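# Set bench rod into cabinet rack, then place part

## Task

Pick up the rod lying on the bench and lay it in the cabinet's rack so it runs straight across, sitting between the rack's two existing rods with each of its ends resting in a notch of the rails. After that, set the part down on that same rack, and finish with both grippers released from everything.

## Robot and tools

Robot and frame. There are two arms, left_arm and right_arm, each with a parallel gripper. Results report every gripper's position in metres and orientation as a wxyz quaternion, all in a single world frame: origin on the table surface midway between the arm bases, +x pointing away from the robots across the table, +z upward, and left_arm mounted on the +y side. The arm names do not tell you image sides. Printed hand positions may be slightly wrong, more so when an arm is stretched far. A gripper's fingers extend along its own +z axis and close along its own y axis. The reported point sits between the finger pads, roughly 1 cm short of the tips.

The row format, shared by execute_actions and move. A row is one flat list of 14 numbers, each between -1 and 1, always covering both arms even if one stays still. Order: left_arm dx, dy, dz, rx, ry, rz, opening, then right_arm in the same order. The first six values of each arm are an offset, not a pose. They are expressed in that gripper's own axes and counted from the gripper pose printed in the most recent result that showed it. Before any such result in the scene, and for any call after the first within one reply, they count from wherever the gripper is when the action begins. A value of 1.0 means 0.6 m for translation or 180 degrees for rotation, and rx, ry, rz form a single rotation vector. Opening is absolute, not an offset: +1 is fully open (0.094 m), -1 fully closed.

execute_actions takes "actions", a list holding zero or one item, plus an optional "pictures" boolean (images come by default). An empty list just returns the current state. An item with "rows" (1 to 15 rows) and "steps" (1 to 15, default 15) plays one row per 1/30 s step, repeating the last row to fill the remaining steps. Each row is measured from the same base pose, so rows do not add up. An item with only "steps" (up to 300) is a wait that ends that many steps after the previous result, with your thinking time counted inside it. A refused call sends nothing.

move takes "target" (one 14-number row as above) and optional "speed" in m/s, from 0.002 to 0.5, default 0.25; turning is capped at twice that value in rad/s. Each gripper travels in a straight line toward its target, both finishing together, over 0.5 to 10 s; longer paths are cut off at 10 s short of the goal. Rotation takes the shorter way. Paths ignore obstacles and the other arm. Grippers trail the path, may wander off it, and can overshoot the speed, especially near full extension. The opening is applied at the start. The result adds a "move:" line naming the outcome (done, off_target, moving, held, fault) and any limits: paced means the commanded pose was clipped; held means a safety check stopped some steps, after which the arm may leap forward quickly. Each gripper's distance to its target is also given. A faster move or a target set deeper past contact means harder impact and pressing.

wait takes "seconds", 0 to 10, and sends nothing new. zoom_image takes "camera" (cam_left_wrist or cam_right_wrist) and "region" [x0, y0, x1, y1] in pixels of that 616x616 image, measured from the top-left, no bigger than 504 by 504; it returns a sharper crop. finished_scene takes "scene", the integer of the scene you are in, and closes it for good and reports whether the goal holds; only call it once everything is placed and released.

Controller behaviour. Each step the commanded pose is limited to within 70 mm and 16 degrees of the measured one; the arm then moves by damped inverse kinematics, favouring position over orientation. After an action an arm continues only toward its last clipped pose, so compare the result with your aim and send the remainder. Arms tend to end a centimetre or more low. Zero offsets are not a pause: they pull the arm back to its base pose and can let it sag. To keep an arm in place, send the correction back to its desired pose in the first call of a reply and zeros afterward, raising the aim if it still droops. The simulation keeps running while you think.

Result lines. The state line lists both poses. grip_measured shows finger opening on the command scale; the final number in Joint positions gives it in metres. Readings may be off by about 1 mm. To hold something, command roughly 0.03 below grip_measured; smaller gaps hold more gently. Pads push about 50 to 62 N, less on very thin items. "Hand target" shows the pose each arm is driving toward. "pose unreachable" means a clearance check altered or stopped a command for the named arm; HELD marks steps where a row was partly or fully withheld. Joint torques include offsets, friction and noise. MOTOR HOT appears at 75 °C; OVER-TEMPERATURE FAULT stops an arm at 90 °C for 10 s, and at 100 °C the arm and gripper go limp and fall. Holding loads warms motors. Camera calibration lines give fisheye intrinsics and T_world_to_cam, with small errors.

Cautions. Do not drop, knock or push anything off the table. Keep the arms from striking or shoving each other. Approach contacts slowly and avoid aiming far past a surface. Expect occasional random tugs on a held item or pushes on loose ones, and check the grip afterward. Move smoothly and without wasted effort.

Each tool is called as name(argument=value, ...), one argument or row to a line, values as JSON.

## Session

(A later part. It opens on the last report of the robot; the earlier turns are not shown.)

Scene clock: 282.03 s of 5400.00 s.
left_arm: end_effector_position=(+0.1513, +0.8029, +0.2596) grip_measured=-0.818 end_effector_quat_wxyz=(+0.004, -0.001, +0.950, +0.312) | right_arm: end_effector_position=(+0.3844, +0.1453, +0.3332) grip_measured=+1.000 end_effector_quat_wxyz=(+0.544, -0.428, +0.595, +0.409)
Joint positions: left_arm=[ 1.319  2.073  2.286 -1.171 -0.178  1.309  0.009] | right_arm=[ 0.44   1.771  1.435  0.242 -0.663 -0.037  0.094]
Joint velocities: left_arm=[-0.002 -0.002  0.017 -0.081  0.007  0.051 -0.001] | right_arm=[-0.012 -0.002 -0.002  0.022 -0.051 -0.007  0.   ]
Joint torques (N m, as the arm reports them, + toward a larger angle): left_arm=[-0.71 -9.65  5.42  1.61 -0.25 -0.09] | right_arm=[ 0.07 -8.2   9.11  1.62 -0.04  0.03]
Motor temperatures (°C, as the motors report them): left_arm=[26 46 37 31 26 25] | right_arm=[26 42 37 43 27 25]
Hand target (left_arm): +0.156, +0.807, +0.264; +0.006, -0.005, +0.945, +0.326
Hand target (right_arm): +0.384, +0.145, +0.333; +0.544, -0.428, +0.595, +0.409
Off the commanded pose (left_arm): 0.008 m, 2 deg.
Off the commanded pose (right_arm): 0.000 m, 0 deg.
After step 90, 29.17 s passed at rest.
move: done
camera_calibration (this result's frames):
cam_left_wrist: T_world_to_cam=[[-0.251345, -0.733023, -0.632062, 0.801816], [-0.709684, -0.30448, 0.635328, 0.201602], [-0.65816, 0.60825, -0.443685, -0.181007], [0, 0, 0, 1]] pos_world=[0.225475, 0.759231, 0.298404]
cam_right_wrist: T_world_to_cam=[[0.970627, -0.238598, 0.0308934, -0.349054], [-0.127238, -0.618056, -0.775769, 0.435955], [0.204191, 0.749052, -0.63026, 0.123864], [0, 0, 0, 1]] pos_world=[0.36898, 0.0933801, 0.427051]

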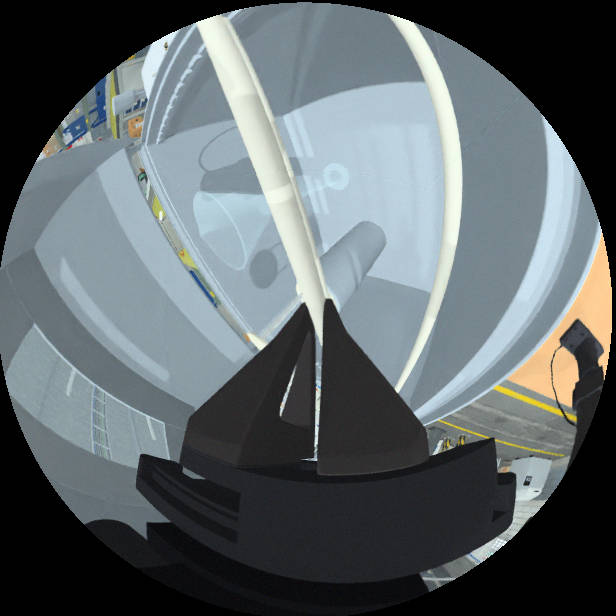

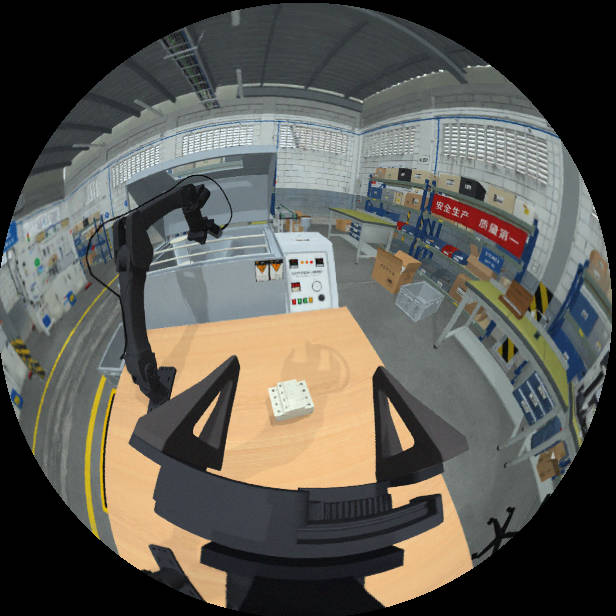

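move(
  target=[-0.030,-0.030,0.050,-0.009,0.0065,0.005,-0.9,0.0,0.0,0.0,0,0,0,1],
  speed=0.02,
)

zoom_image(
  camera="cam_right_wrist",
  region=[200, 215, 290, 265],
)

zoom_image(
  camera="cam_right_wrist",
  region=[130, 225, 220, 275],
)

Scene clock: 320.13 s of 5400.00 s.
left_arm: end_effector_position=(+0.1640, +0.8059, +0.2076) grip_measured=-0.818 end_effector_quat_wxyz=(-0.016, +0.007, +0.954, +0.301) | right_arm: end_effector_position=(+0.3844, +0.1453, +0.3332) grip_measured=+1.000 end_effector_quat_wxyz=(+0.544, -0.428, +0.595, +0.409)
Joint positions: left_arm=[ 1.283  2.057  2.059 -0.999 -0.224  1.3    0.009] | right_arm=[ 0.44   1.771  1.435  0.242 -0.663 -0.037  0.094]
Joint velocities: left_arm=[-0.002  0.002 -0.002  0.066 -0.051 -0.051 -0.   ] | right_arm=[ 0.002  0.007 -0.007 -0.022  0.007  0.007  0.   ]
Joint torques (N m, as the arm reports them, + toward a larger angle): left_arm=[ -0.87 -11.97   5.49   1.51  -0.22  -0.1 ] | right_arm=[-0.01 -8.16  8.97  1.61 -0.04  0.  ]
Motor temperatures (°C, as the motors report them): left_arm=[26 48 35 32 26 25] | right_arm=[26 41 38 43 27 25]
Hand target (left_arm): +0.169, +0.806, +0.224; -0.008, +0.003, +0.946, +0.325
Hand target (right_arm): +0.384, +0.145, +0.333; +0.544, -0.428, +0.595, +0.409
Off the commanded pose (left_arm): 0.018 m, 3 deg.
Off the commanded pose (right_arm): 0.000 m, 0 deg.
After step 90, 32.90 s passed at rest.
move: off_target (left_arm)
camera_calibration (this result's frames):
cam_left_wrist: T_world_to_cam=[[-0.280702, -0.747037, -0.602613, 0.784294], [-0.682442, -0.28614, 0.672604, 0.217515], [-0.674892, 0.60005, -0.429489, -0.191153], [0, 0, 0, 1]] pos_world=[0.239587, 0.762837, 0.244226]
cam_right_wrist: T_world_to_cam=[[0.970627, -0.238598, 0.0308934, -0.349054], [-0.127238, -0.618056, -0.775769, 0.435955], [0.204191, 0.749052, -0.63026, 0.123864], [0, 0, 0, 1]] pos_world=[0.36898, 0.0933801, 0.427051]

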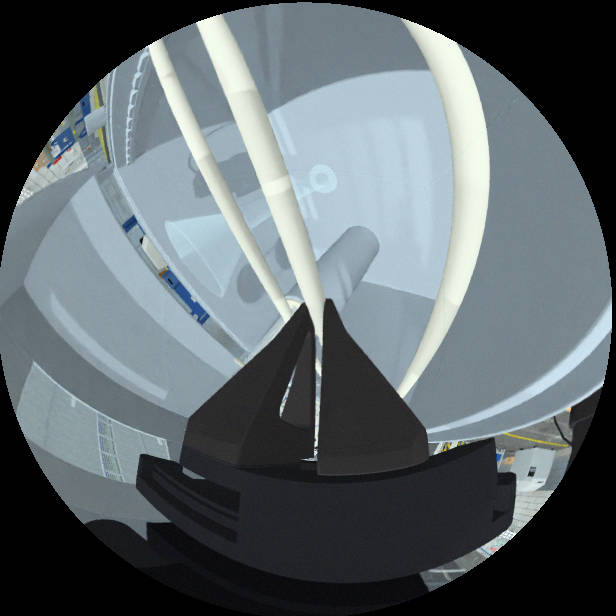

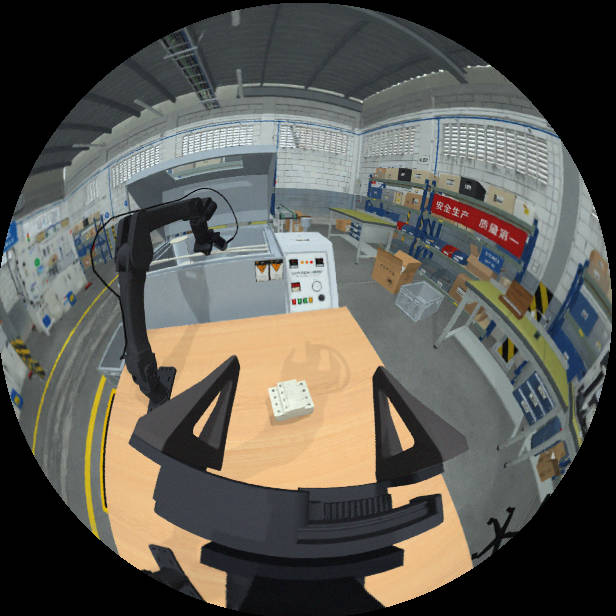

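Region (200, 215, 290, 265) of cam_right_wrist's 616x616 image, scaled by 5.600, with more detail than that image has.

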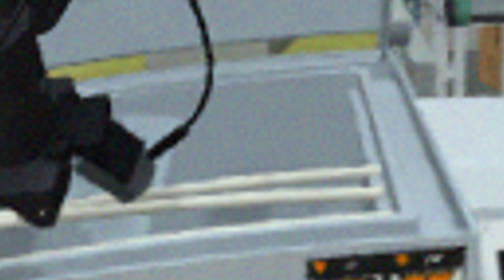

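Region (130, 225, 220, 275) of cam_right_wrist's 616x616 image, scaled by 5.600, with more detail than that image has.

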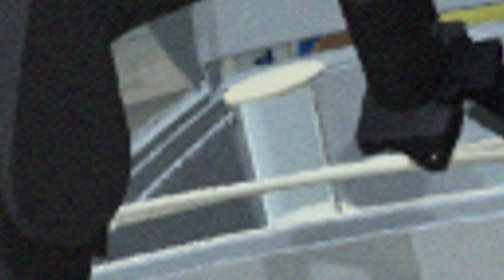

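move(
  target=[-0.006,0.026,-0.0575,-0.016,-0.0066,-0.0083,-0.9,0.0,0.0,0.0,0,0,0,1],
  speed=0.015,
)

zoom_image(
  camera="cam_right_wrist",
  region=[130, 215, 290, 275],
)

Scene clock: 348.07 s of 5400.00 s.
left_arm: end_effector_position=(+0.1628, +0.8023, +0.2137) grip_measured=-0.818 end_effector_quat_wxyz=(-0.015, -0.000, +0.955, +0.297) | right_arm: end_effector_position=(+0.3844, +0.1453, +0.3332) grip_measured=+1.000 end_effector_quat_wxyz=(+0.544, -0.428, +0.595, +0.409)
Joint positions: left_arm=[ 1.282  2.057  2.088 -1.038 -0.224  1.283  0.009] | right_arm=[ 0.44   1.771  1.435  0.242 -0.663 -0.037  0.094]
Joint velocities: left_arm=[-0.007 -0.007  0.022  0.037  0.051  0.007  0.001] | right_arm=[ 0.002  0.012 -0.012  0.022 -0.007 -0.007  0.   ]
Joint torques (N m, as the arm reports them, + toward a larger angle): left_arm=[ -1.11 -12.56   8.69   1.18  -0.16  -0.1 ] | right_arm=[ 0.19 -8.14  8.88  1.59 -0.02  0.06]
Motor temperatures (°C, as the motors report them): left_arm=[26 51 36 31 26 25] | right_arm=[26 42 39 43 27 25]
Hand target (left_arm): +0.169, +0.798, +0.244; -0.001, -0.001, +0.946, +0.325
Hand target (right_arm): +0.384, +0.145, +0.333; +0.544, -0.428, +0.595, +0.409
Off the commanded pose (left_arm): 0.032 m, 4 deg.
Off the commanded pose (right_arm): 0.000 m, 0 deg.
After step 90, 22.17 s passed at rest.
move: off_target (left_arm)
camera_calibration (this result's frames):
cam_left_wrist: T_world_to_cam=[[-0.267152, -0.755514, -0.598188, 0.788579], [-0.682834, -0.289602, 0.670723, 0.21489], [-0.679977, 0.587647, -0.438523, -0.17443], [0, 0, 0, 1]] pos_world=[0.238795, 0.760518, 0.251095]
cam_right_wrist: T_world_to_cam=[[0.970627, -0.238598, 0.0308934, -0.349054], [-0.127238, -0.618056, -0.775769, 0.435955], [0.204191, 0.749052, -0.63026, 0.123864], [0, 0, 0, 1]] pos_world=[0.36898, 0.0933801, 0.427051]

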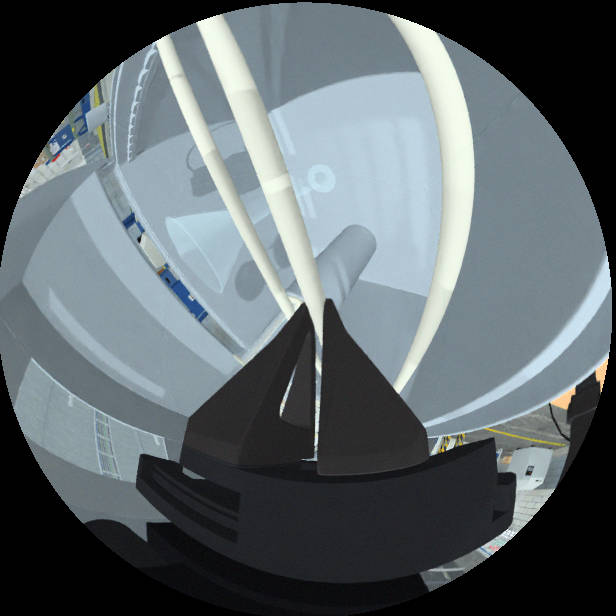

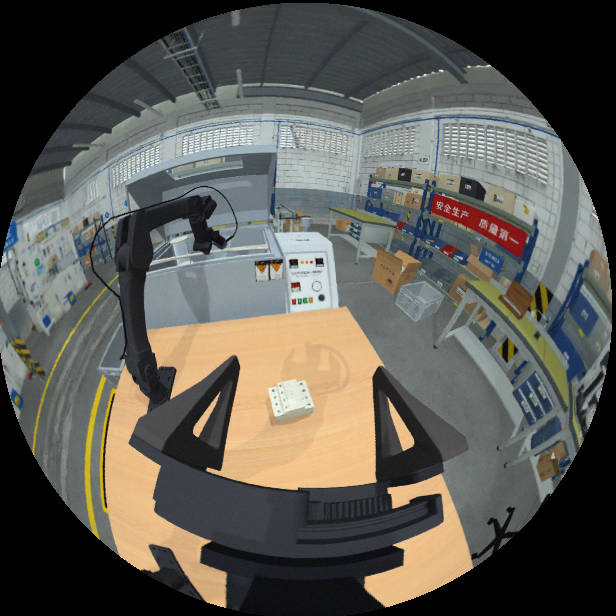

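Region (130, 215, 290, 275) of cam_right_wrist's 616x616 image, scaled by 3.150, with more detail than that image has; it fills the top 189 rows of this view, and the rest is white.

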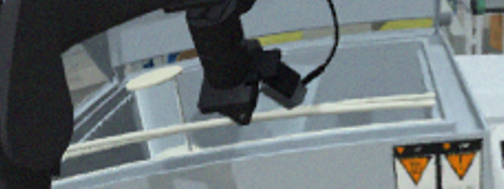

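move(
  target=[-0.003,-0.006,-0.006,-0.0187,-0.0113,-0.0045,-0.9,0.0,0.0,0.0,0,0,0,1],
  speed=0.01,
)

zoom_image(
  camera="cam_right_wrist",
  region=[130, 215, 290, 275],
)

Scene clock: 375.50 s of 5400.00 s.
left_arm: end_effector_position=(+0.1626, +0.8019, +0.2071) grip_measured=-0.818 end_effector_quat_wxyz=(-0.007, -0.000, +0.947, +0.320) | right_arm: end_effector_position=(+0.3844, +0.1453, +0.3332) grip_measured=+1.000 end_effector_quat_wxyz=(+0.544, -0.428, +0.595, +0.409)
Joint positions: left_arm=[ 1.282  1.989  1.934 -0.898 -0.224  1.289  0.009] | right_arm=[ 0.44   1.771  1.435  0.242 -0.663 -0.037  0.094]
Joint velocities: left_arm=[-0.007 -0.032  0.007 -0.007  0.007 -0.051 -0.   ] | right_arm=[-0.027  0.002 -0.002 -0.066  0.007  0.007  0.   ]
Joint torques (N m, as the arm reports them, + toward a larger angle): left_arm=[ -0.11 -11.23   5.21   1.37   0.05  -0.04] | right_arm=[ 0.08 -8.1   8.95  1.59 -0.05  0.01]
Motor temperatures (°C, as the motors report them): left_arm=[26 53 37 31 26 25] | right_arm=[26 42 39 43 27 25]
Hand target (left_arm): +0.165, +0.797, +0.214; +0.004, -0.000, +0.946, +0.324
Hand target (right_arm): +0.384, +0.145, +0.333; +0.544, -0.428, +0.595, +0.409
Off the commanded pose (left_arm): 0.009 m, 1 deg.
Off the commanded pose (right_arm): 0.000 m, 0 deg.
After step 90, 20.63 s passed at rest.
move: done
camera_calibration (this result's frames):
cam_left_wrist: T_world_to_cam=[[-0.261524, -0.724023, -0.638276, 0.766428], [-0.693654, -0.318847, 0.645896, 0.249374], [-0.671155, 0.61166, -0.418835, -0.201985], [0, 0, 0, 1]] pos_world=[0.237855, 0.757969, 0.243525]
cam_right_wrist: T_world_to_cam=[[0.970627, -0.238598, 0.0308934, -0.349054], [-0.127238, -0.618056, -0.775769, 0.435955], [0.204191, 0.749052, -0.63026, 0.123864], [0, 0, 0, 1]] pos_world=[0.36898, 0.0933801, 0.427051]

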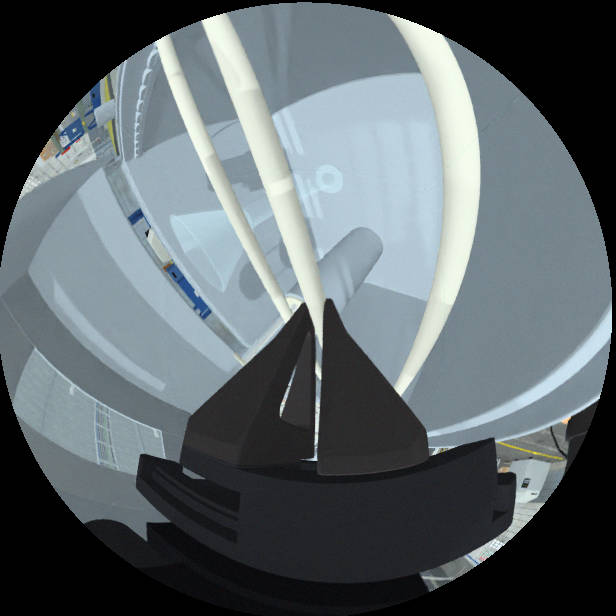

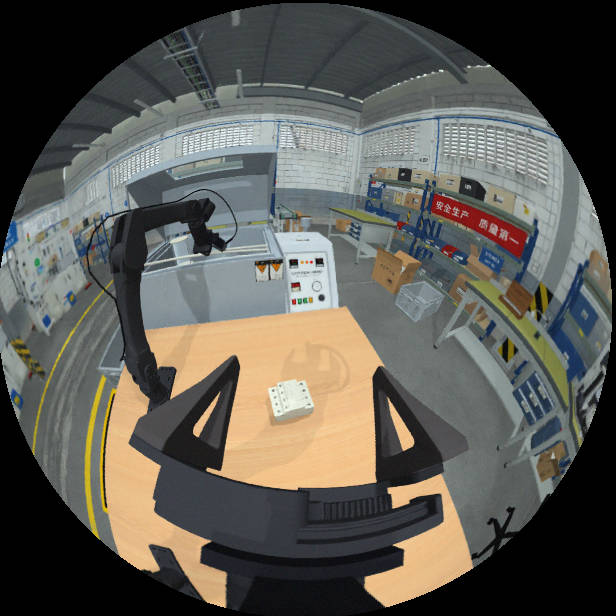

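Region (130, 215, 290, 275) of cam_right_wrist's 616x616 image, scaled by 3.150, with more detail than that image has; it fills the top 189 rows of this view, and the rest is white.

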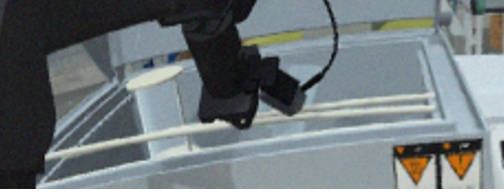

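zoom_image(
  camera="cam_right_wrist",
  region=[135, 240, 205, 280],
)

zoom_image(
  camera="cam_left_wrist",
  region=[230, 280, 450, 470],
)

Region (135, 240, 205, 280) of cam_right_wrist's 616x616 image, scaled by 7.200, with more detail than that image has; it fills the top 288 rows of this view, and the rest is white.

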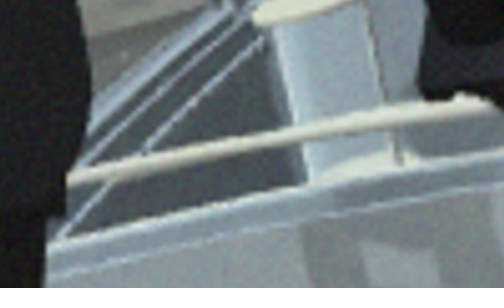

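Region (230, 280, 450, 470) of cam_left_wrist's 616x616 image, scaled by 2.291, with more detail than that image has; it fills the top 435 rows of this view, and the rest is white.

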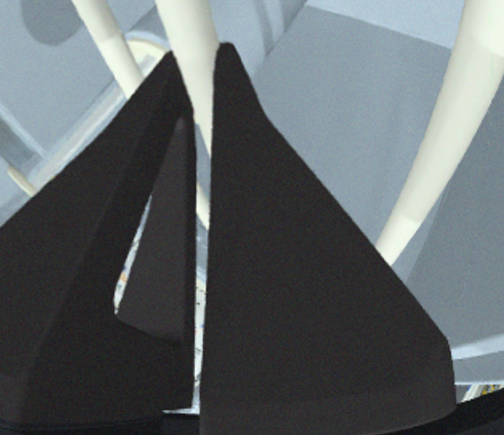

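move(
  target=[-0.004,-0.008,-0.003,-0.003,-0.010,-0.004,-0.9,0.0,0.0,0.0,0,0,0,1],
  speed=0.01,
)

zoom_image(
  camera="cam_right_wrist",
  region=[130, 215, 290, 275],
)

Scene clock: 405.30 s of 5400.00 s.
left_arm: end_effector_position=(+0.1628, +0.8030, +0.2067) grip_measured=-0.818 end_effector_quat_wxyz=(-0.004, -0.000, +0.943, +0.331) | right_arm: end_effector_position=(+0.3844, +0.1453, +0.3332) grip_measured=+1.000 end_effector_quat_wxyz=(+0.544, -0.428, +0.595, +0.409)
Joint positions: left_arm=[ 1.282  1.969  1.888 -0.847 -0.226  1.293  0.009] | right_arm=[ 0.44   1.771  1.435  0.242 -0.663 -0.037  0.094]
Joint velocities: left_arm=[-0.002 -0.027  0.002 -0.051  0.022 -0.007 -0.001] | right_arm=[-0.027  0.002 -0.002 -0.007 -0.037 -0.051  0.   ]
Joint torques (N m, as the arm reports them, + toward a larger angle): left_arm=[  0.08 -10.41   4.76   1.32   0.19  -0.1 ] | right_arm=[ 0.04 -8.3   9.15  1.58 -0.03  0.  ]
Motor temperatures (°C, as the motors report them): left_arm=[26 52 35 31 26 25] | right_arm=[26 42 39 44 27 25]
Hand target (left_arm): +0.165, +0.797, +0.206; +0.009, -0.001, +0.946, +0.324
Hand target (right_arm): +0.384, +0.145, +0.333; +0.544, -0.428, +0.595, +0.409
Off the commanded pose (left_arm): 0.006 m, 2 deg.
Off the commanded pose (right_arm): 0.000 m, 0 deg.
After step 90, 24.83 s passed at rest.
move: done
camera_calibration (this result's frames):
cam_left_wrist: T_world_to_cam=[[-0.259194, -0.707774, -0.657172, 0.757516], [-0.698054, -0.332965, 0.633921, 0.264646], [-0.667487, 0.623049, -0.407762, -0.214728], [0, 0, 0, 1]] pos_world=[0.237752, 0.758054, 0.242495]
cam_right_wrist: T_world_to_cam=[[0.970627, -0.238598, 0.0308934, -0.349054], [-0.127238, -0.618056, -0.775769, 0.435955], [0.204191, 0.749052, -0.63026, 0.123864], [0, 0, 0, 1]] pos_world=[0.36898, 0.0933801, 0.427051]

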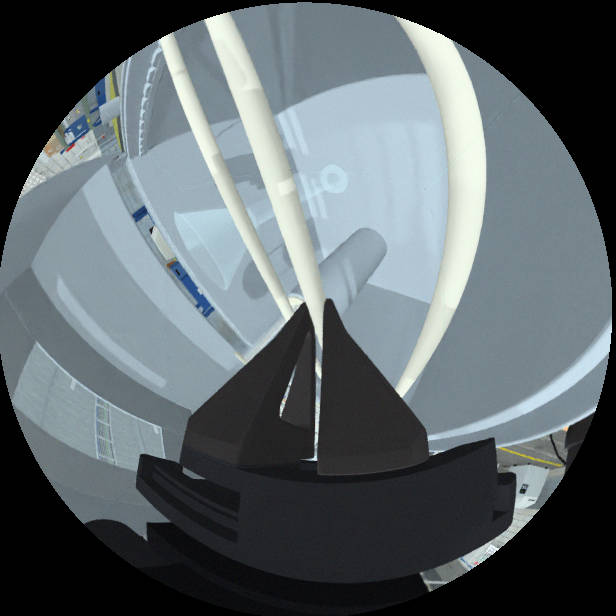

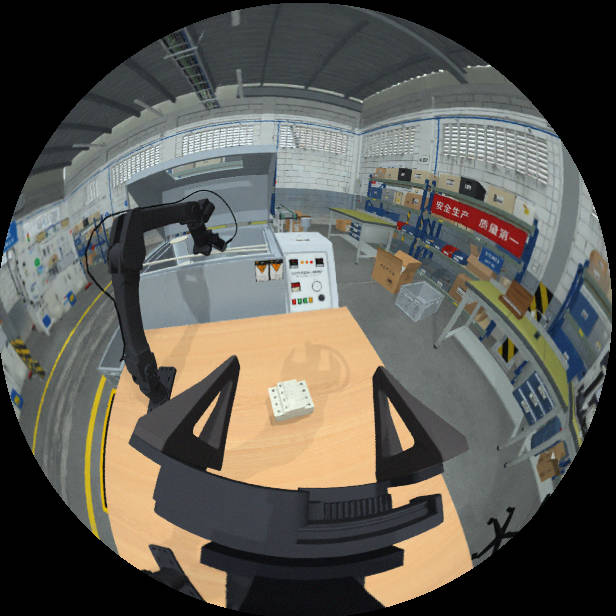

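Region (130, 215, 290, 275) of cam_right_wrist's 616x616 image, scaled by 3.150, with more detail than that image has; it fills the top 189 rows of this view, and the rest is white.

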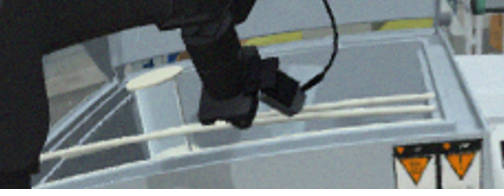

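zoom_image(
  camera="cam_right_wrist",
  region=[240, 230, 290, 262],
)

zoom_image(
  camera="cam_right_wrist",
  region=[135, 245, 185, 277],
)

Region (240, 230, 290, 262) of cam_right_wrist's 616x616 image, scaled by 10.080, with more detail than that image has; it fills the top 323 rows of this view, and the rest is white.

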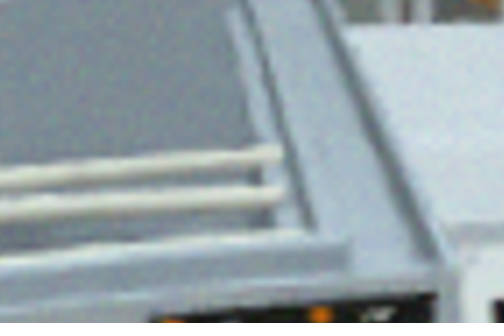

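Region (135, 245, 185, 277) of cam_right_wrist's 616x616 image, scaled by 10.080, with more detail than that image has; it fills the top 323 rows of this view, and the rest is white.

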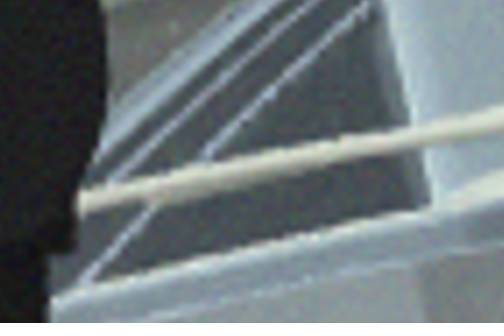

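move(
  target=[-0.020,0.009,-0.025,0.004,-0.008,-0.003,-0.9,0.0,0.0,0.0,0,0,0,1],
  speed=0.008,
)

zoom_image(
  camera="cam_right_wrist",
  region=[130, 215, 290, 275],
)

Scene clock: 427.17 s of 5400.00 s.
left_arm: end_effector_position=(+0.1680, +0.7964, +0.2094) grip_measured=-0.818 end_effector_quat_wxyz=(-0.000, -0.001, +0.949, +0.315) | right_arm: end_effector_position=(+0.3844, +0.1453, +0.3332) grip_measured=+1.000 end_effector_quat_wxyz=(+0.544, -0.428, +0.595, +0.409)
Joint positions: left_arm=[ 1.273  1.983  1.94  -0.92  -0.214  1.275  0.009] | right_arm=[ 0.44   1.771  1.435  0.242 -0.663 -0.037  0.094]
Joint velocities: left_arm=[ 0.007 -0.032 -0.002  0.051  0.037 -0.022  0.   ] | right_arm=[-0.007 -0.017  0.002 -0.066 -0.037  0.081  0.   ]
Joint torques (N m, as the arm reports them, + toward a larger angle): left_arm=[-0.8  -9.39  8.9   1.27 -0.11 -0.07] | right_arm=[-0.1  -8.14  9.05  1.57 -0.05  0.03]
Motor temperatures (°C, as the motors report them): left_arm=[26 51 36 31 26 25] | right_arm=[26 43 39 44 27 25]
Hand target (left_arm): +0.175, +0.797, +0.221; +0.009, -0.001, +0.946, +0.325
Hand target (right_arm): +0.384, +0.145, +0.333; +0.544, -0.428, +0.595, +0.409
Off the commanded pose (left_arm): 0.014 m, 2 deg.
Off the commanded pose (right_arm): 0.000 m, 0 deg.
After step 90, 16.13 s passed at rest.
move: off_target (left_arm)
camera_calibration (this result's frames):
cam_left_wrist: T_world_to_cam=[[-0.256008, -0.729953, -0.633741, 0.768204], [-0.703704, -0.308755, 0.639899, 0.244756], [-0.662767, 0.609786, -0.434627, -0.190727], [0, 0, 0, 1]] pos_world=[0.242495, 0.752626, 0.247329]
cam_right_wrist: T_world_to_cam=[[0.970627, -0.238598, 0.0308934, -0.349054], [-0.127238, -0.618056, -0.775769, 0.435955], [0.204191, 0.749052, -0.63026, 0.123864], [0, 0, 0, 1]] pos_world=[0.36898, 0.0933801, 0.427051]

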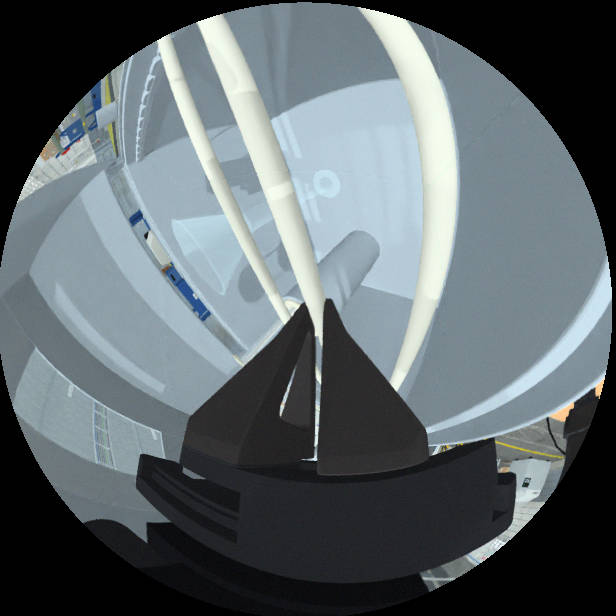

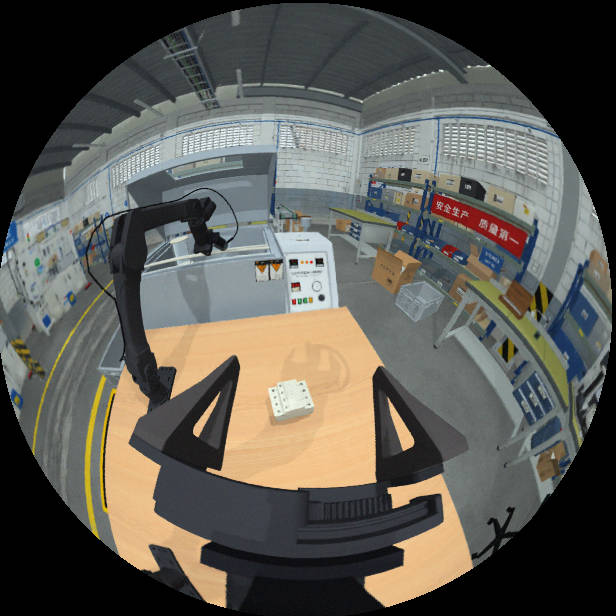

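Region (130, 215, 290, 275) of cam_right_wrist's 616x616 image, scaled by 3.150, with more detail than that image has; it fills the top 189 rows of this view, and the rest is white.

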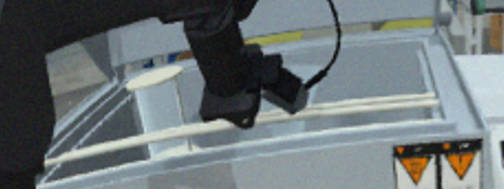

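move(
  target=[-0.008,0.023,-0.008,-0.006,-0.004,-0.002,-0.9,0.0,0.0,0.0,0,0,0,1],
  speed=0.008,
)

Scene clock: 437.17 s of 5400.00 s.
left_arm: end_effector_position=(+0.1682, +0.7988, +0.2080) grip_measured=-0.818 end_effector_quat_wxyz=(-0.005, -0.000, +0.952, +0.307) | right_arm: end_effector_position=(+0.3844, +0.1453, +0.3332) grip_measured=+1.000 end_effector_quat_wxyz=(+0.544, -0.428, +0.595, +0.409)
Joint positions: left_arm=[ 1.273  2.012  1.985 -0.954 -0.218  1.274  0.009] | right_arm=[ 0.44   1.771  1.435  0.242 -0.663 -0.037  0.094]
Joint velocities: left_arm=[ 0.007  0.002 -0.002 -0.095 -0.066  0.037  0.001] | right_arm=[-0.017 -0.027  0.002 -0.051  0.081  0.007  0.   ]
Joint torques (N m, as the arm reports them, + toward a larger angle): left_arm=[-0.15 -9.46  9.    1.35 -0.04 -0.02] | right_arm=[ 0.1  -8.34  8.97  1.57 -0.06  0.04]
Motor temperatures (°C, as the motors report them): left_arm=[26 50 37 31 26 25] | right_arm=[26 43 39 44 27 25]
Hand target (left_arm): +0.173, +0.804, +0.222; +0.007, -0.001, +0.946, +0.324
Hand target (right_arm): +0.384, +0.145, +0.333; +0.544, -0.428, +0.595, +0.409
Off the commanded pose (left_arm): 0.015 m, 2 deg.
Off the commanded pose (right_arm): 0.000 m, 0 deg.
After step 90, 4.83 s passed at rest.
move: off_target (left_arm)
camera_calibration (this result's frames):
cam_left_wrist: T_world_to_cam=[[-0.259863, -0.74041, -0.619891, 0.775233], [-0.697353, -0.300157, 0.650849, 0.236391], [-0.66796, 0.601414, -0.438327, -0.184304], [0, 0, 0, 1]] pos_world=[0.243194, 0.755787, 0.24592]
cam_right_wrist: T_world_to_cam=[[0.970627, -0.238598, 0.0308934, -0.349054], [-0.127238, -0.618056, -0.775769, 0.435955], [0.204191, 0.749052, -0.63026, 0.123864], [0, 0, 0, 1]] pos_world=[0.36898, 0.0933801, 0.427051]

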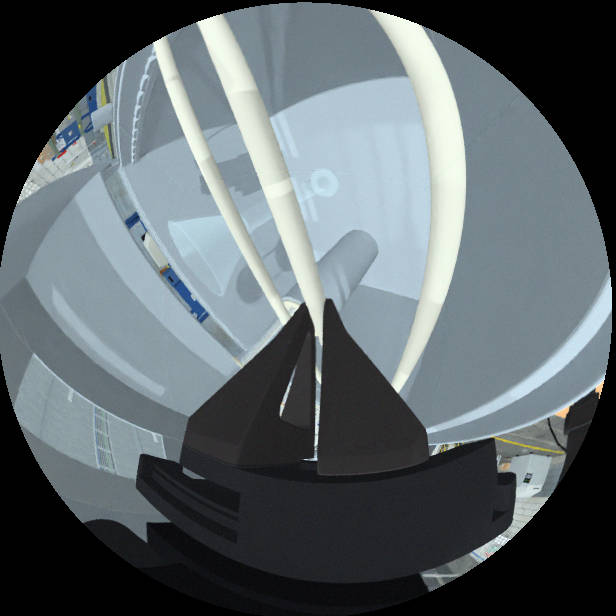

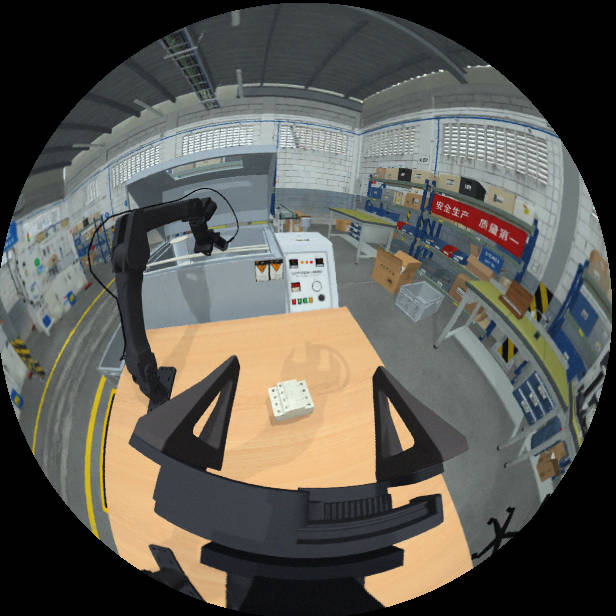

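move(
  target=[-0.007,0.005,0.010,-0.011,-0.008,-0.003,-0.9,0.0,0.0,0.0,0,0,0,1],
  speed=0.008,
)

zoom_image(
  camera="cam_right_wrist",
  region=[130, 215, 290, 275],
)

Scene clock: 448.10 s of 5400.00 s.
left_arm: end_effector_position=(+0.1685, +0.8024, +0.1971) grip_measured=-0.818 end_effector_quat_wxyz=(-0.005, -0.001, +0.951, +0.310) | right_arm: end_effector_position=(+0.3844, +0.1453, +0.3332) grip_measured=+1.000 end_effector_quat_wxyz=(+0.544, -0.428, +0.595, +0.409)
Joint positions: left_arm=[ 1.274  2.012  1.938 -0.9   -0.22   1.274  0.009] | right_arm=[ 0.44   1.771  1.435  0.242 -0.663 -0.037  0.094]
Joint velocities: left_arm=[-0.012 -0.007 -0.012 -0.037 -0.022  0.007 -0.001] | right_arm=[-0.002 -0.002 -0.022 -0.022 -0.066 -0.007  0.   ]
Joint torques (N m, as the arm reports them, + toward a larger angle): left_arm=[ -0.06 -10.63   5.7    1.54   0.05   0.02] | right_arm=[ 0.09 -8.17  8.91  1.59 -0.02  0.03]
Motor temperatures (°C, as the motors report them): left_arm=[26 50 37 31 26 25] | right_arm=[26 43 39 44 27 25]
Hand target (left_arm): +0.172, +0.805, +0.205; +0.009, -0.000, +0.946, +0.323
Hand target (right_arm): +0.384, +0.145, +0.333; +0.544, -0.428, +0.595, +0.409
Off the commanded pose (left_arm): 0.009 m, 2 deg.
Off the commanded pose (right_arm): 0.000 m, 0 deg.
After step 90, 4.93 s passed at rest.
move: done
camera_calibration (this result's frames):
cam_left_wrist: T_world_to_cam=[[-0.257747, -0.736844, -0.625002, 0.769054], [-0.696956, -0.306225, 0.648443, 0.250031], [-0.669192, 0.602734, -0.434619, -0.192609], [0, 0, 0, 1]] pos_world=[0.24359, 0.759331, 0.234818]
cam_right_wrist: T_world_to_cam=[[0.970627, -0.238598, 0.0308934, -0.349054], [-0.127238, -0.618056, -0.775769, 0.435955], [0.204191, 0.749052, -0.63026, 0.123864], [0, 0, 0, 1]] pos_world=[0.36898, 0.0933801, 0.427051]

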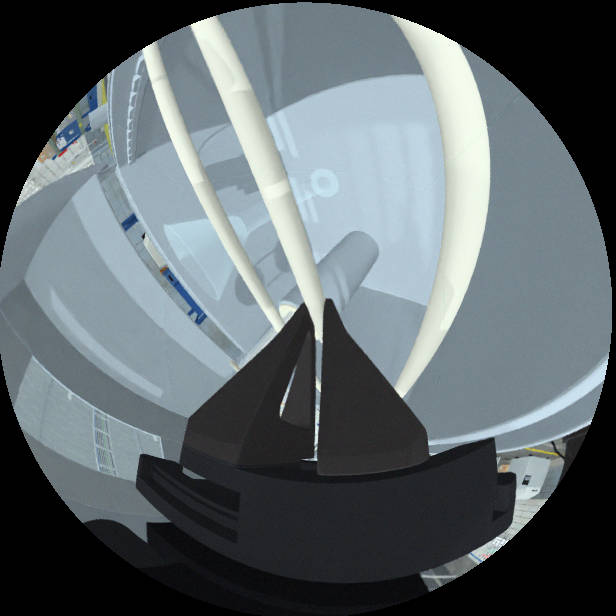

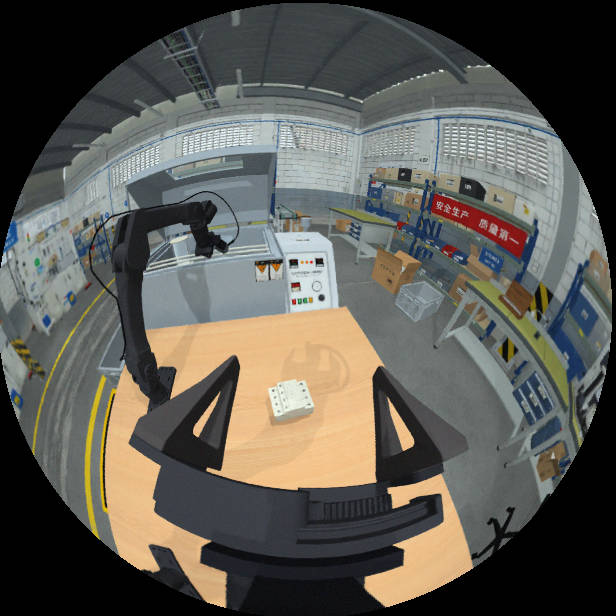

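Region (130, 215, 290, 275) of cam_right_wrist's 616x616 image, scaled by 3.150, with more detail than that image has; it fills the top 189 rows of this view, and the rest is white.

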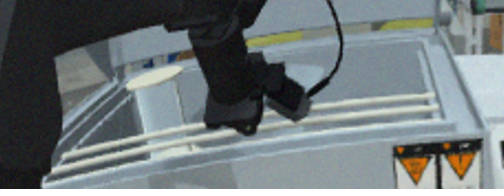

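move(
  target=[-0.005,0.012,-0.010,-0.008,-0.006,0,-0.45,0.0,0.0,0.0,0,0,0,1],
  speed=0.008,
)

move(
  target=[0,0.06,-0.2,-0.01,0,0,-0.45,0.0,0.0,0.0,0,0,0,1],
  speed=0.06,
)

zoom_image(
  camera="cam_right_wrist",
  region=[130, 215, 290, 275],
)

Scene clock: 461.33 s of 5400.00 s.
left_arm: end_effector_position=(+0.1688, +0.8025, +0.1971) grip_measured=-0.452 end_effector_quat_wxyz=(-0.005, -0.000, +0.951, +0.310) | right_arm: end_effector_position=(+0.3844, +0.1453, +0.3332) grip_measured=+1.000 end_effector_quat_wxyz=(+0.544, -0.428, +0.595, +0.409)
Joint positions: left_arm=[ 1.274  2.012  1.938 -0.9   -0.219  1.277  0.026] | right_arm=[ 0.44   1.771  1.435  0.242 -0.663 -0.037  0.094]
Joint velocities: left_arm=[ 0.002  0.012  0.007  0.022 -0.037  0.022  0.001] | right_arm=[ 0.012 -0.002 -0.017  0.022  0.007 -0.037  0.   ]
Joint torques (N m, as the arm reports them, + toward a larger angle): left_arm=[ -0.1  -10.32   6.78   1.43  -0.03   0.04] | right_arm=[-0.06 -8.23  9.03  1.57 -0.03 -0.02]
Motor temperatures (°C, as the motors report them): left_arm=[26 51 36 31 26 25] | right_arm=[26 43 39 44 27 25]
Hand target (left_arm): +0.172, +0.805, +0.206; +0.004, +0.002, +0.947, +0.322
Hand target (right_arm): +0.384, +0.145, +0.333; +0.544, -0.428, +0.595, +0.409
Off the commanded pose (left_arm): 0.010 m, 2 deg.
Off the commanded pose (right_arm): 0.000 m, 0 deg.
After step 90, 8.07 s passed at rest.
move: done
camera_calibration (this result's frames):
cam_left_wrist: T_world_to_cam=[[-0.260156, -0.736121, -0.624856, 0.768938], [-0.69745, -0.304271, 0.648832, 0.248623], [-0.667744, 0.604603, -0.43425, -0.194286], [0, 0, 0, 1]] pos_world=[0.243712, 0.759146, 0.234792]
cam_right_wrist: T_world_to_cam=[[0.970627, -0.238598, 0.0308934, -0.349054], [-0.127238, -0.618056, -0.775769, 0.435955], [0.204191, 0.749052, -0.63026, 0.123864], [0, 0, 0, 1]] pos_world=[0.36898, 0.0933801, 0.427051]

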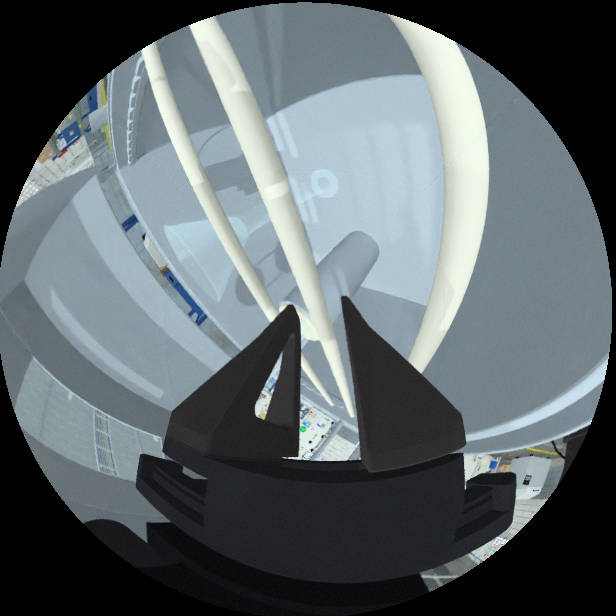

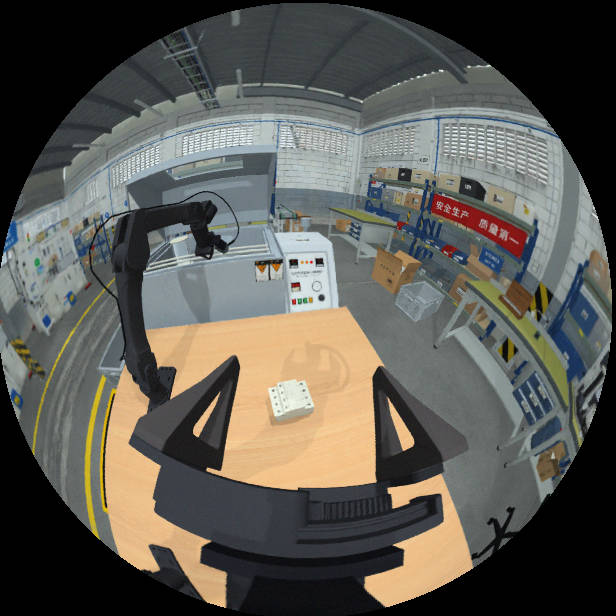

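Scene clock: 464.10 s of 5400.00 s.
left_arm: end_effector_position=(+0.1694, +0.7626, +0.3085) grip_measured=-0.452 end_effector_quat_wxyz=(-0.006, +0.003, +0.947, +0.321) | right_arm: end_effector_position=(+0.3844, +0.1453, +0.3332) grip_measured=+1.000 end_effector_quat_wxyz=(+0.544, -0.428, +0.595, +0.409)
Joint positions: left_arm=[ 1.232  2.051  2.471 -1.381 -0.25   1.253  0.026] | right_arm=[ 0.44   1.771  1.435  0.242 -0.663 -0.037  0.094]
Joint velocities: left_arm=[0.007 0.007 0.002 0.007 0.066 0.022 0.   ] | right_arm=[-0.012  0.002  0.002 -0.051 -0.066 -0.007  0.   ]
Joint torques (N m, as the arm reports them, + toward a larger angle): left_arm=[-0.76 -8.6   7.48  1.23 -0.23 -0.08] | right_arm=[-0.02 -8.2   8.88  1.6  -0.03  0.  ]
Motor temperatures (°C, as the motors report them): left_arm=[26 51 36 31 26 25] | right_arm=[26 43 39 44 27 25]
Hand target (left_arm): +0.172, +0.760, +0.315; -0.004, +0.000, +0.946, +0.326
Hand target (right_arm): +0.384, +0.145, +0.333; +0.544, -0.428, +0.595, +0.409
Off the commanded pose (left_arm): 0.007 m, 1 deg.
Off the commanded pose (right_arm): 0.000 m, 0 deg.
move: done
camera_calibration (this result's frames):
cam_left_wrist: T_world_to_cam=[[-0.266371, -0.72105, -0.639635, 0.803453], [-0.695772, -0.31541, 0.645305, 0.173995], [-0.667044, 0.61693, -0.41767, -0.136036], [0, 0, 0, 1]] pos_world=[0.244335, 0.718134, 0.344819]
cam_right_wrist: T_world_to_cam=[[0.970627, -0.238598, 0.0308934, -0.349054], [-0.127238, -0.618056, -0.775769, 0.435955], [0.204191, 0.749052, -0.63026, 0.123864], [0, 0, 0, 1]] pos_world=[0.36898, 0.0933801, 0.427051]

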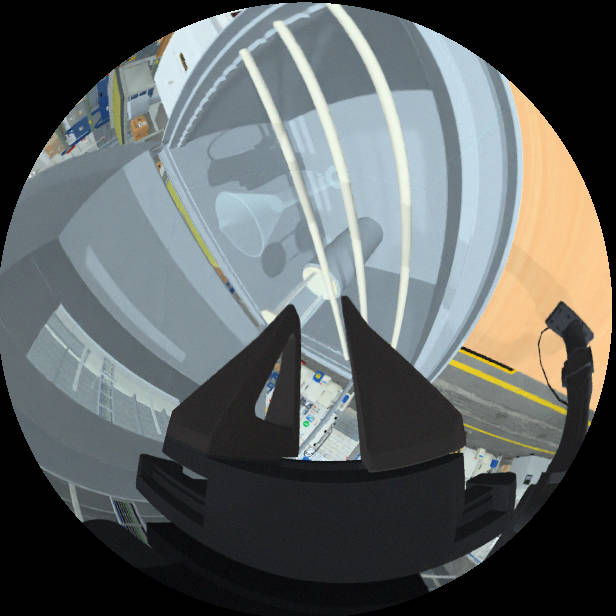

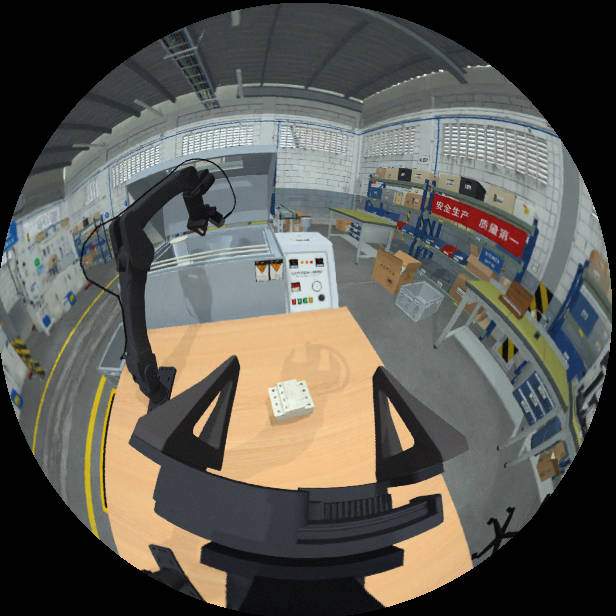

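Region (130, 215, 290, 275) of cam_right_wrist's 616x616 image, scaled by 3.150, with more detail than that image has; it fills the top 189 rows of this view, and the rest is white.

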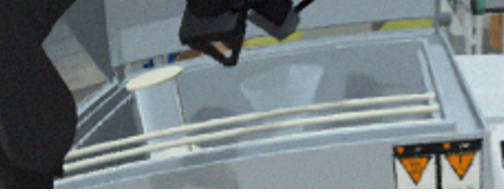

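zoom_image(
  camera="cam_right_wrist",
  region=[250, 365, 340, 435],
)

Region (250, 365, 340, 435) of cam_right_wrist's 616x616 image, scaled by 5.600, with more detail than that image has.

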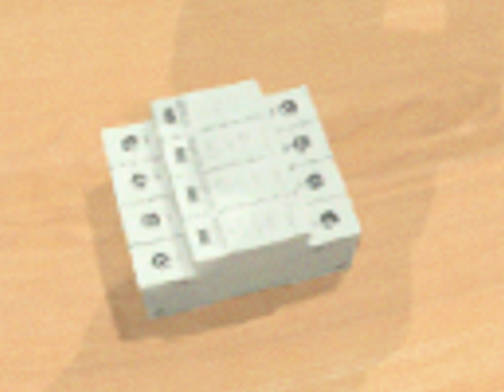

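move(
  target=[-0.307,-0.877,-0.278,0.194,-0.202,-0.086,1,-0.009,-0.015,-0.495,0.215,-0.004,0,1],
  speed=0.2,
)

Scene clock: 513.10 s of 5400.00 s.
left_arm: end_effector_position=(+0.3392, +0.2433, +0.1167) grip_measured=+1.000 end_effector_quat_wxyz=(+0.310, -0.028, +0.950, -0.007) | right_arm: end_effector_position=(+0.3093, -0.1391, +0.3662) grip_measured=+1.000 end_effector_quat_wxyz=(+0.667, -0.217, +0.685, +0.198)
Joint positions: left_arm=[-0.219  1.233  0.796 -0.523 -0.17  -0.288  0.094] | right_arm=[-0.108  0.82   0.833 -0.05  -0.54  -0.037  0.094]
Joint velocities: left_arm=[-0.017 -0.017  0.002 -0.007 -0.11  -0.037  0.   ] | right_arm=[ 0.002  0.002 -0.017 -0.037 -0.081 -0.037  0.   ]
Joint torques (N m, as the arm reports them, + toward a larger angle): left_arm=[-0.78 -2.37  5.93  1.52 -0.23 -0.05] | right_arm=[-1.   -1.21  7.18  1.44 -0.08 -0.06]
Motor temperatures (°C, as the motors report them): left_arm=[26 48 37 30 26 25] | right_arm=[26 43 38 44 27 25]
Hand target (left_arm): +0.343, +0.241, +0.116; +0.316, -0.029, +0.948, -0.006
Hand target (right_arm): +0.306, -0.142, +0.358; +0.661, -0.215, +0.691, +0.197
Off the commanded pose (left_arm): 0.011 m, 3 deg.
Off the commanded pose (right_arm): 0.007 m, 2 deg.
After step 90, 42.37 s passed at rest.
move: off_target (left_arm)
camera_calibration (this result's frames):
cam_left_wrist: T_world_to_cam=[[-0.118151, -0.976489, -0.180302, 0.309849], [-0.98513, 0.0924578, 0.144815, 0.309377], [-0.12474, 0.194731, -0.972893, 0.201021], [0, 0, 0, 1]] pos_world=[0.36646, 0.234815, 0.206636]
cam_right_wrist: T_world_to_cam=[[0.609408, -0.789584, 0.071965, -0.325027], [-0.43938, -0.411878, -0.798312, 0.409686], [0.659975, 0.454878, -0.597929, 0.179257], [0, 0, 0, 1]] pos_world=[0.259777, -0.169436, 0.45763]

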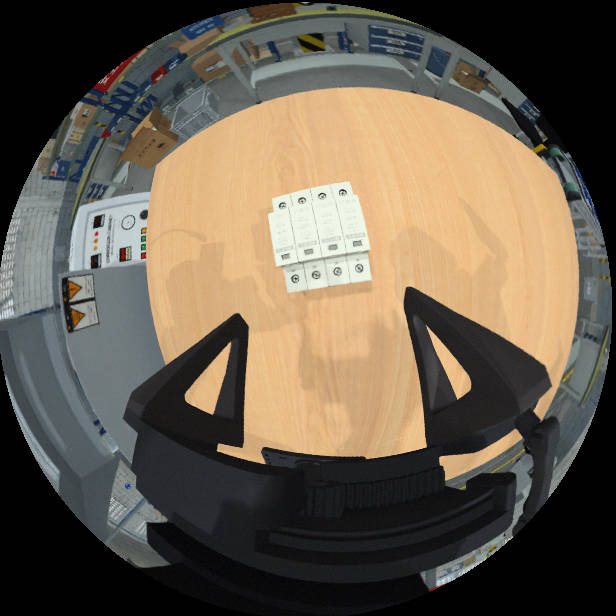

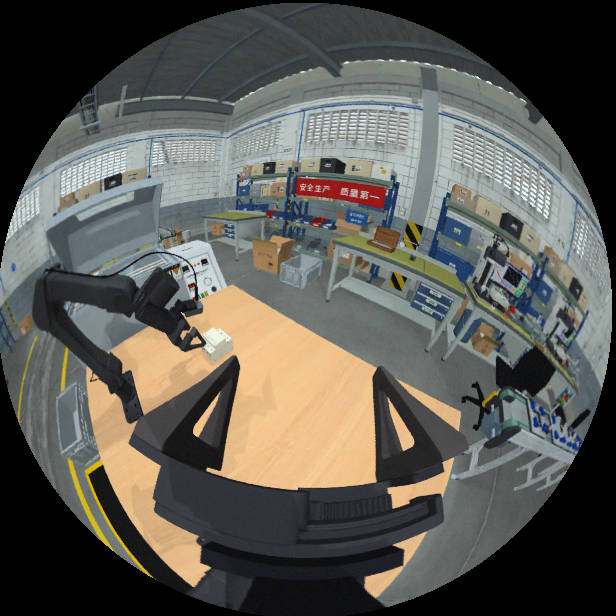

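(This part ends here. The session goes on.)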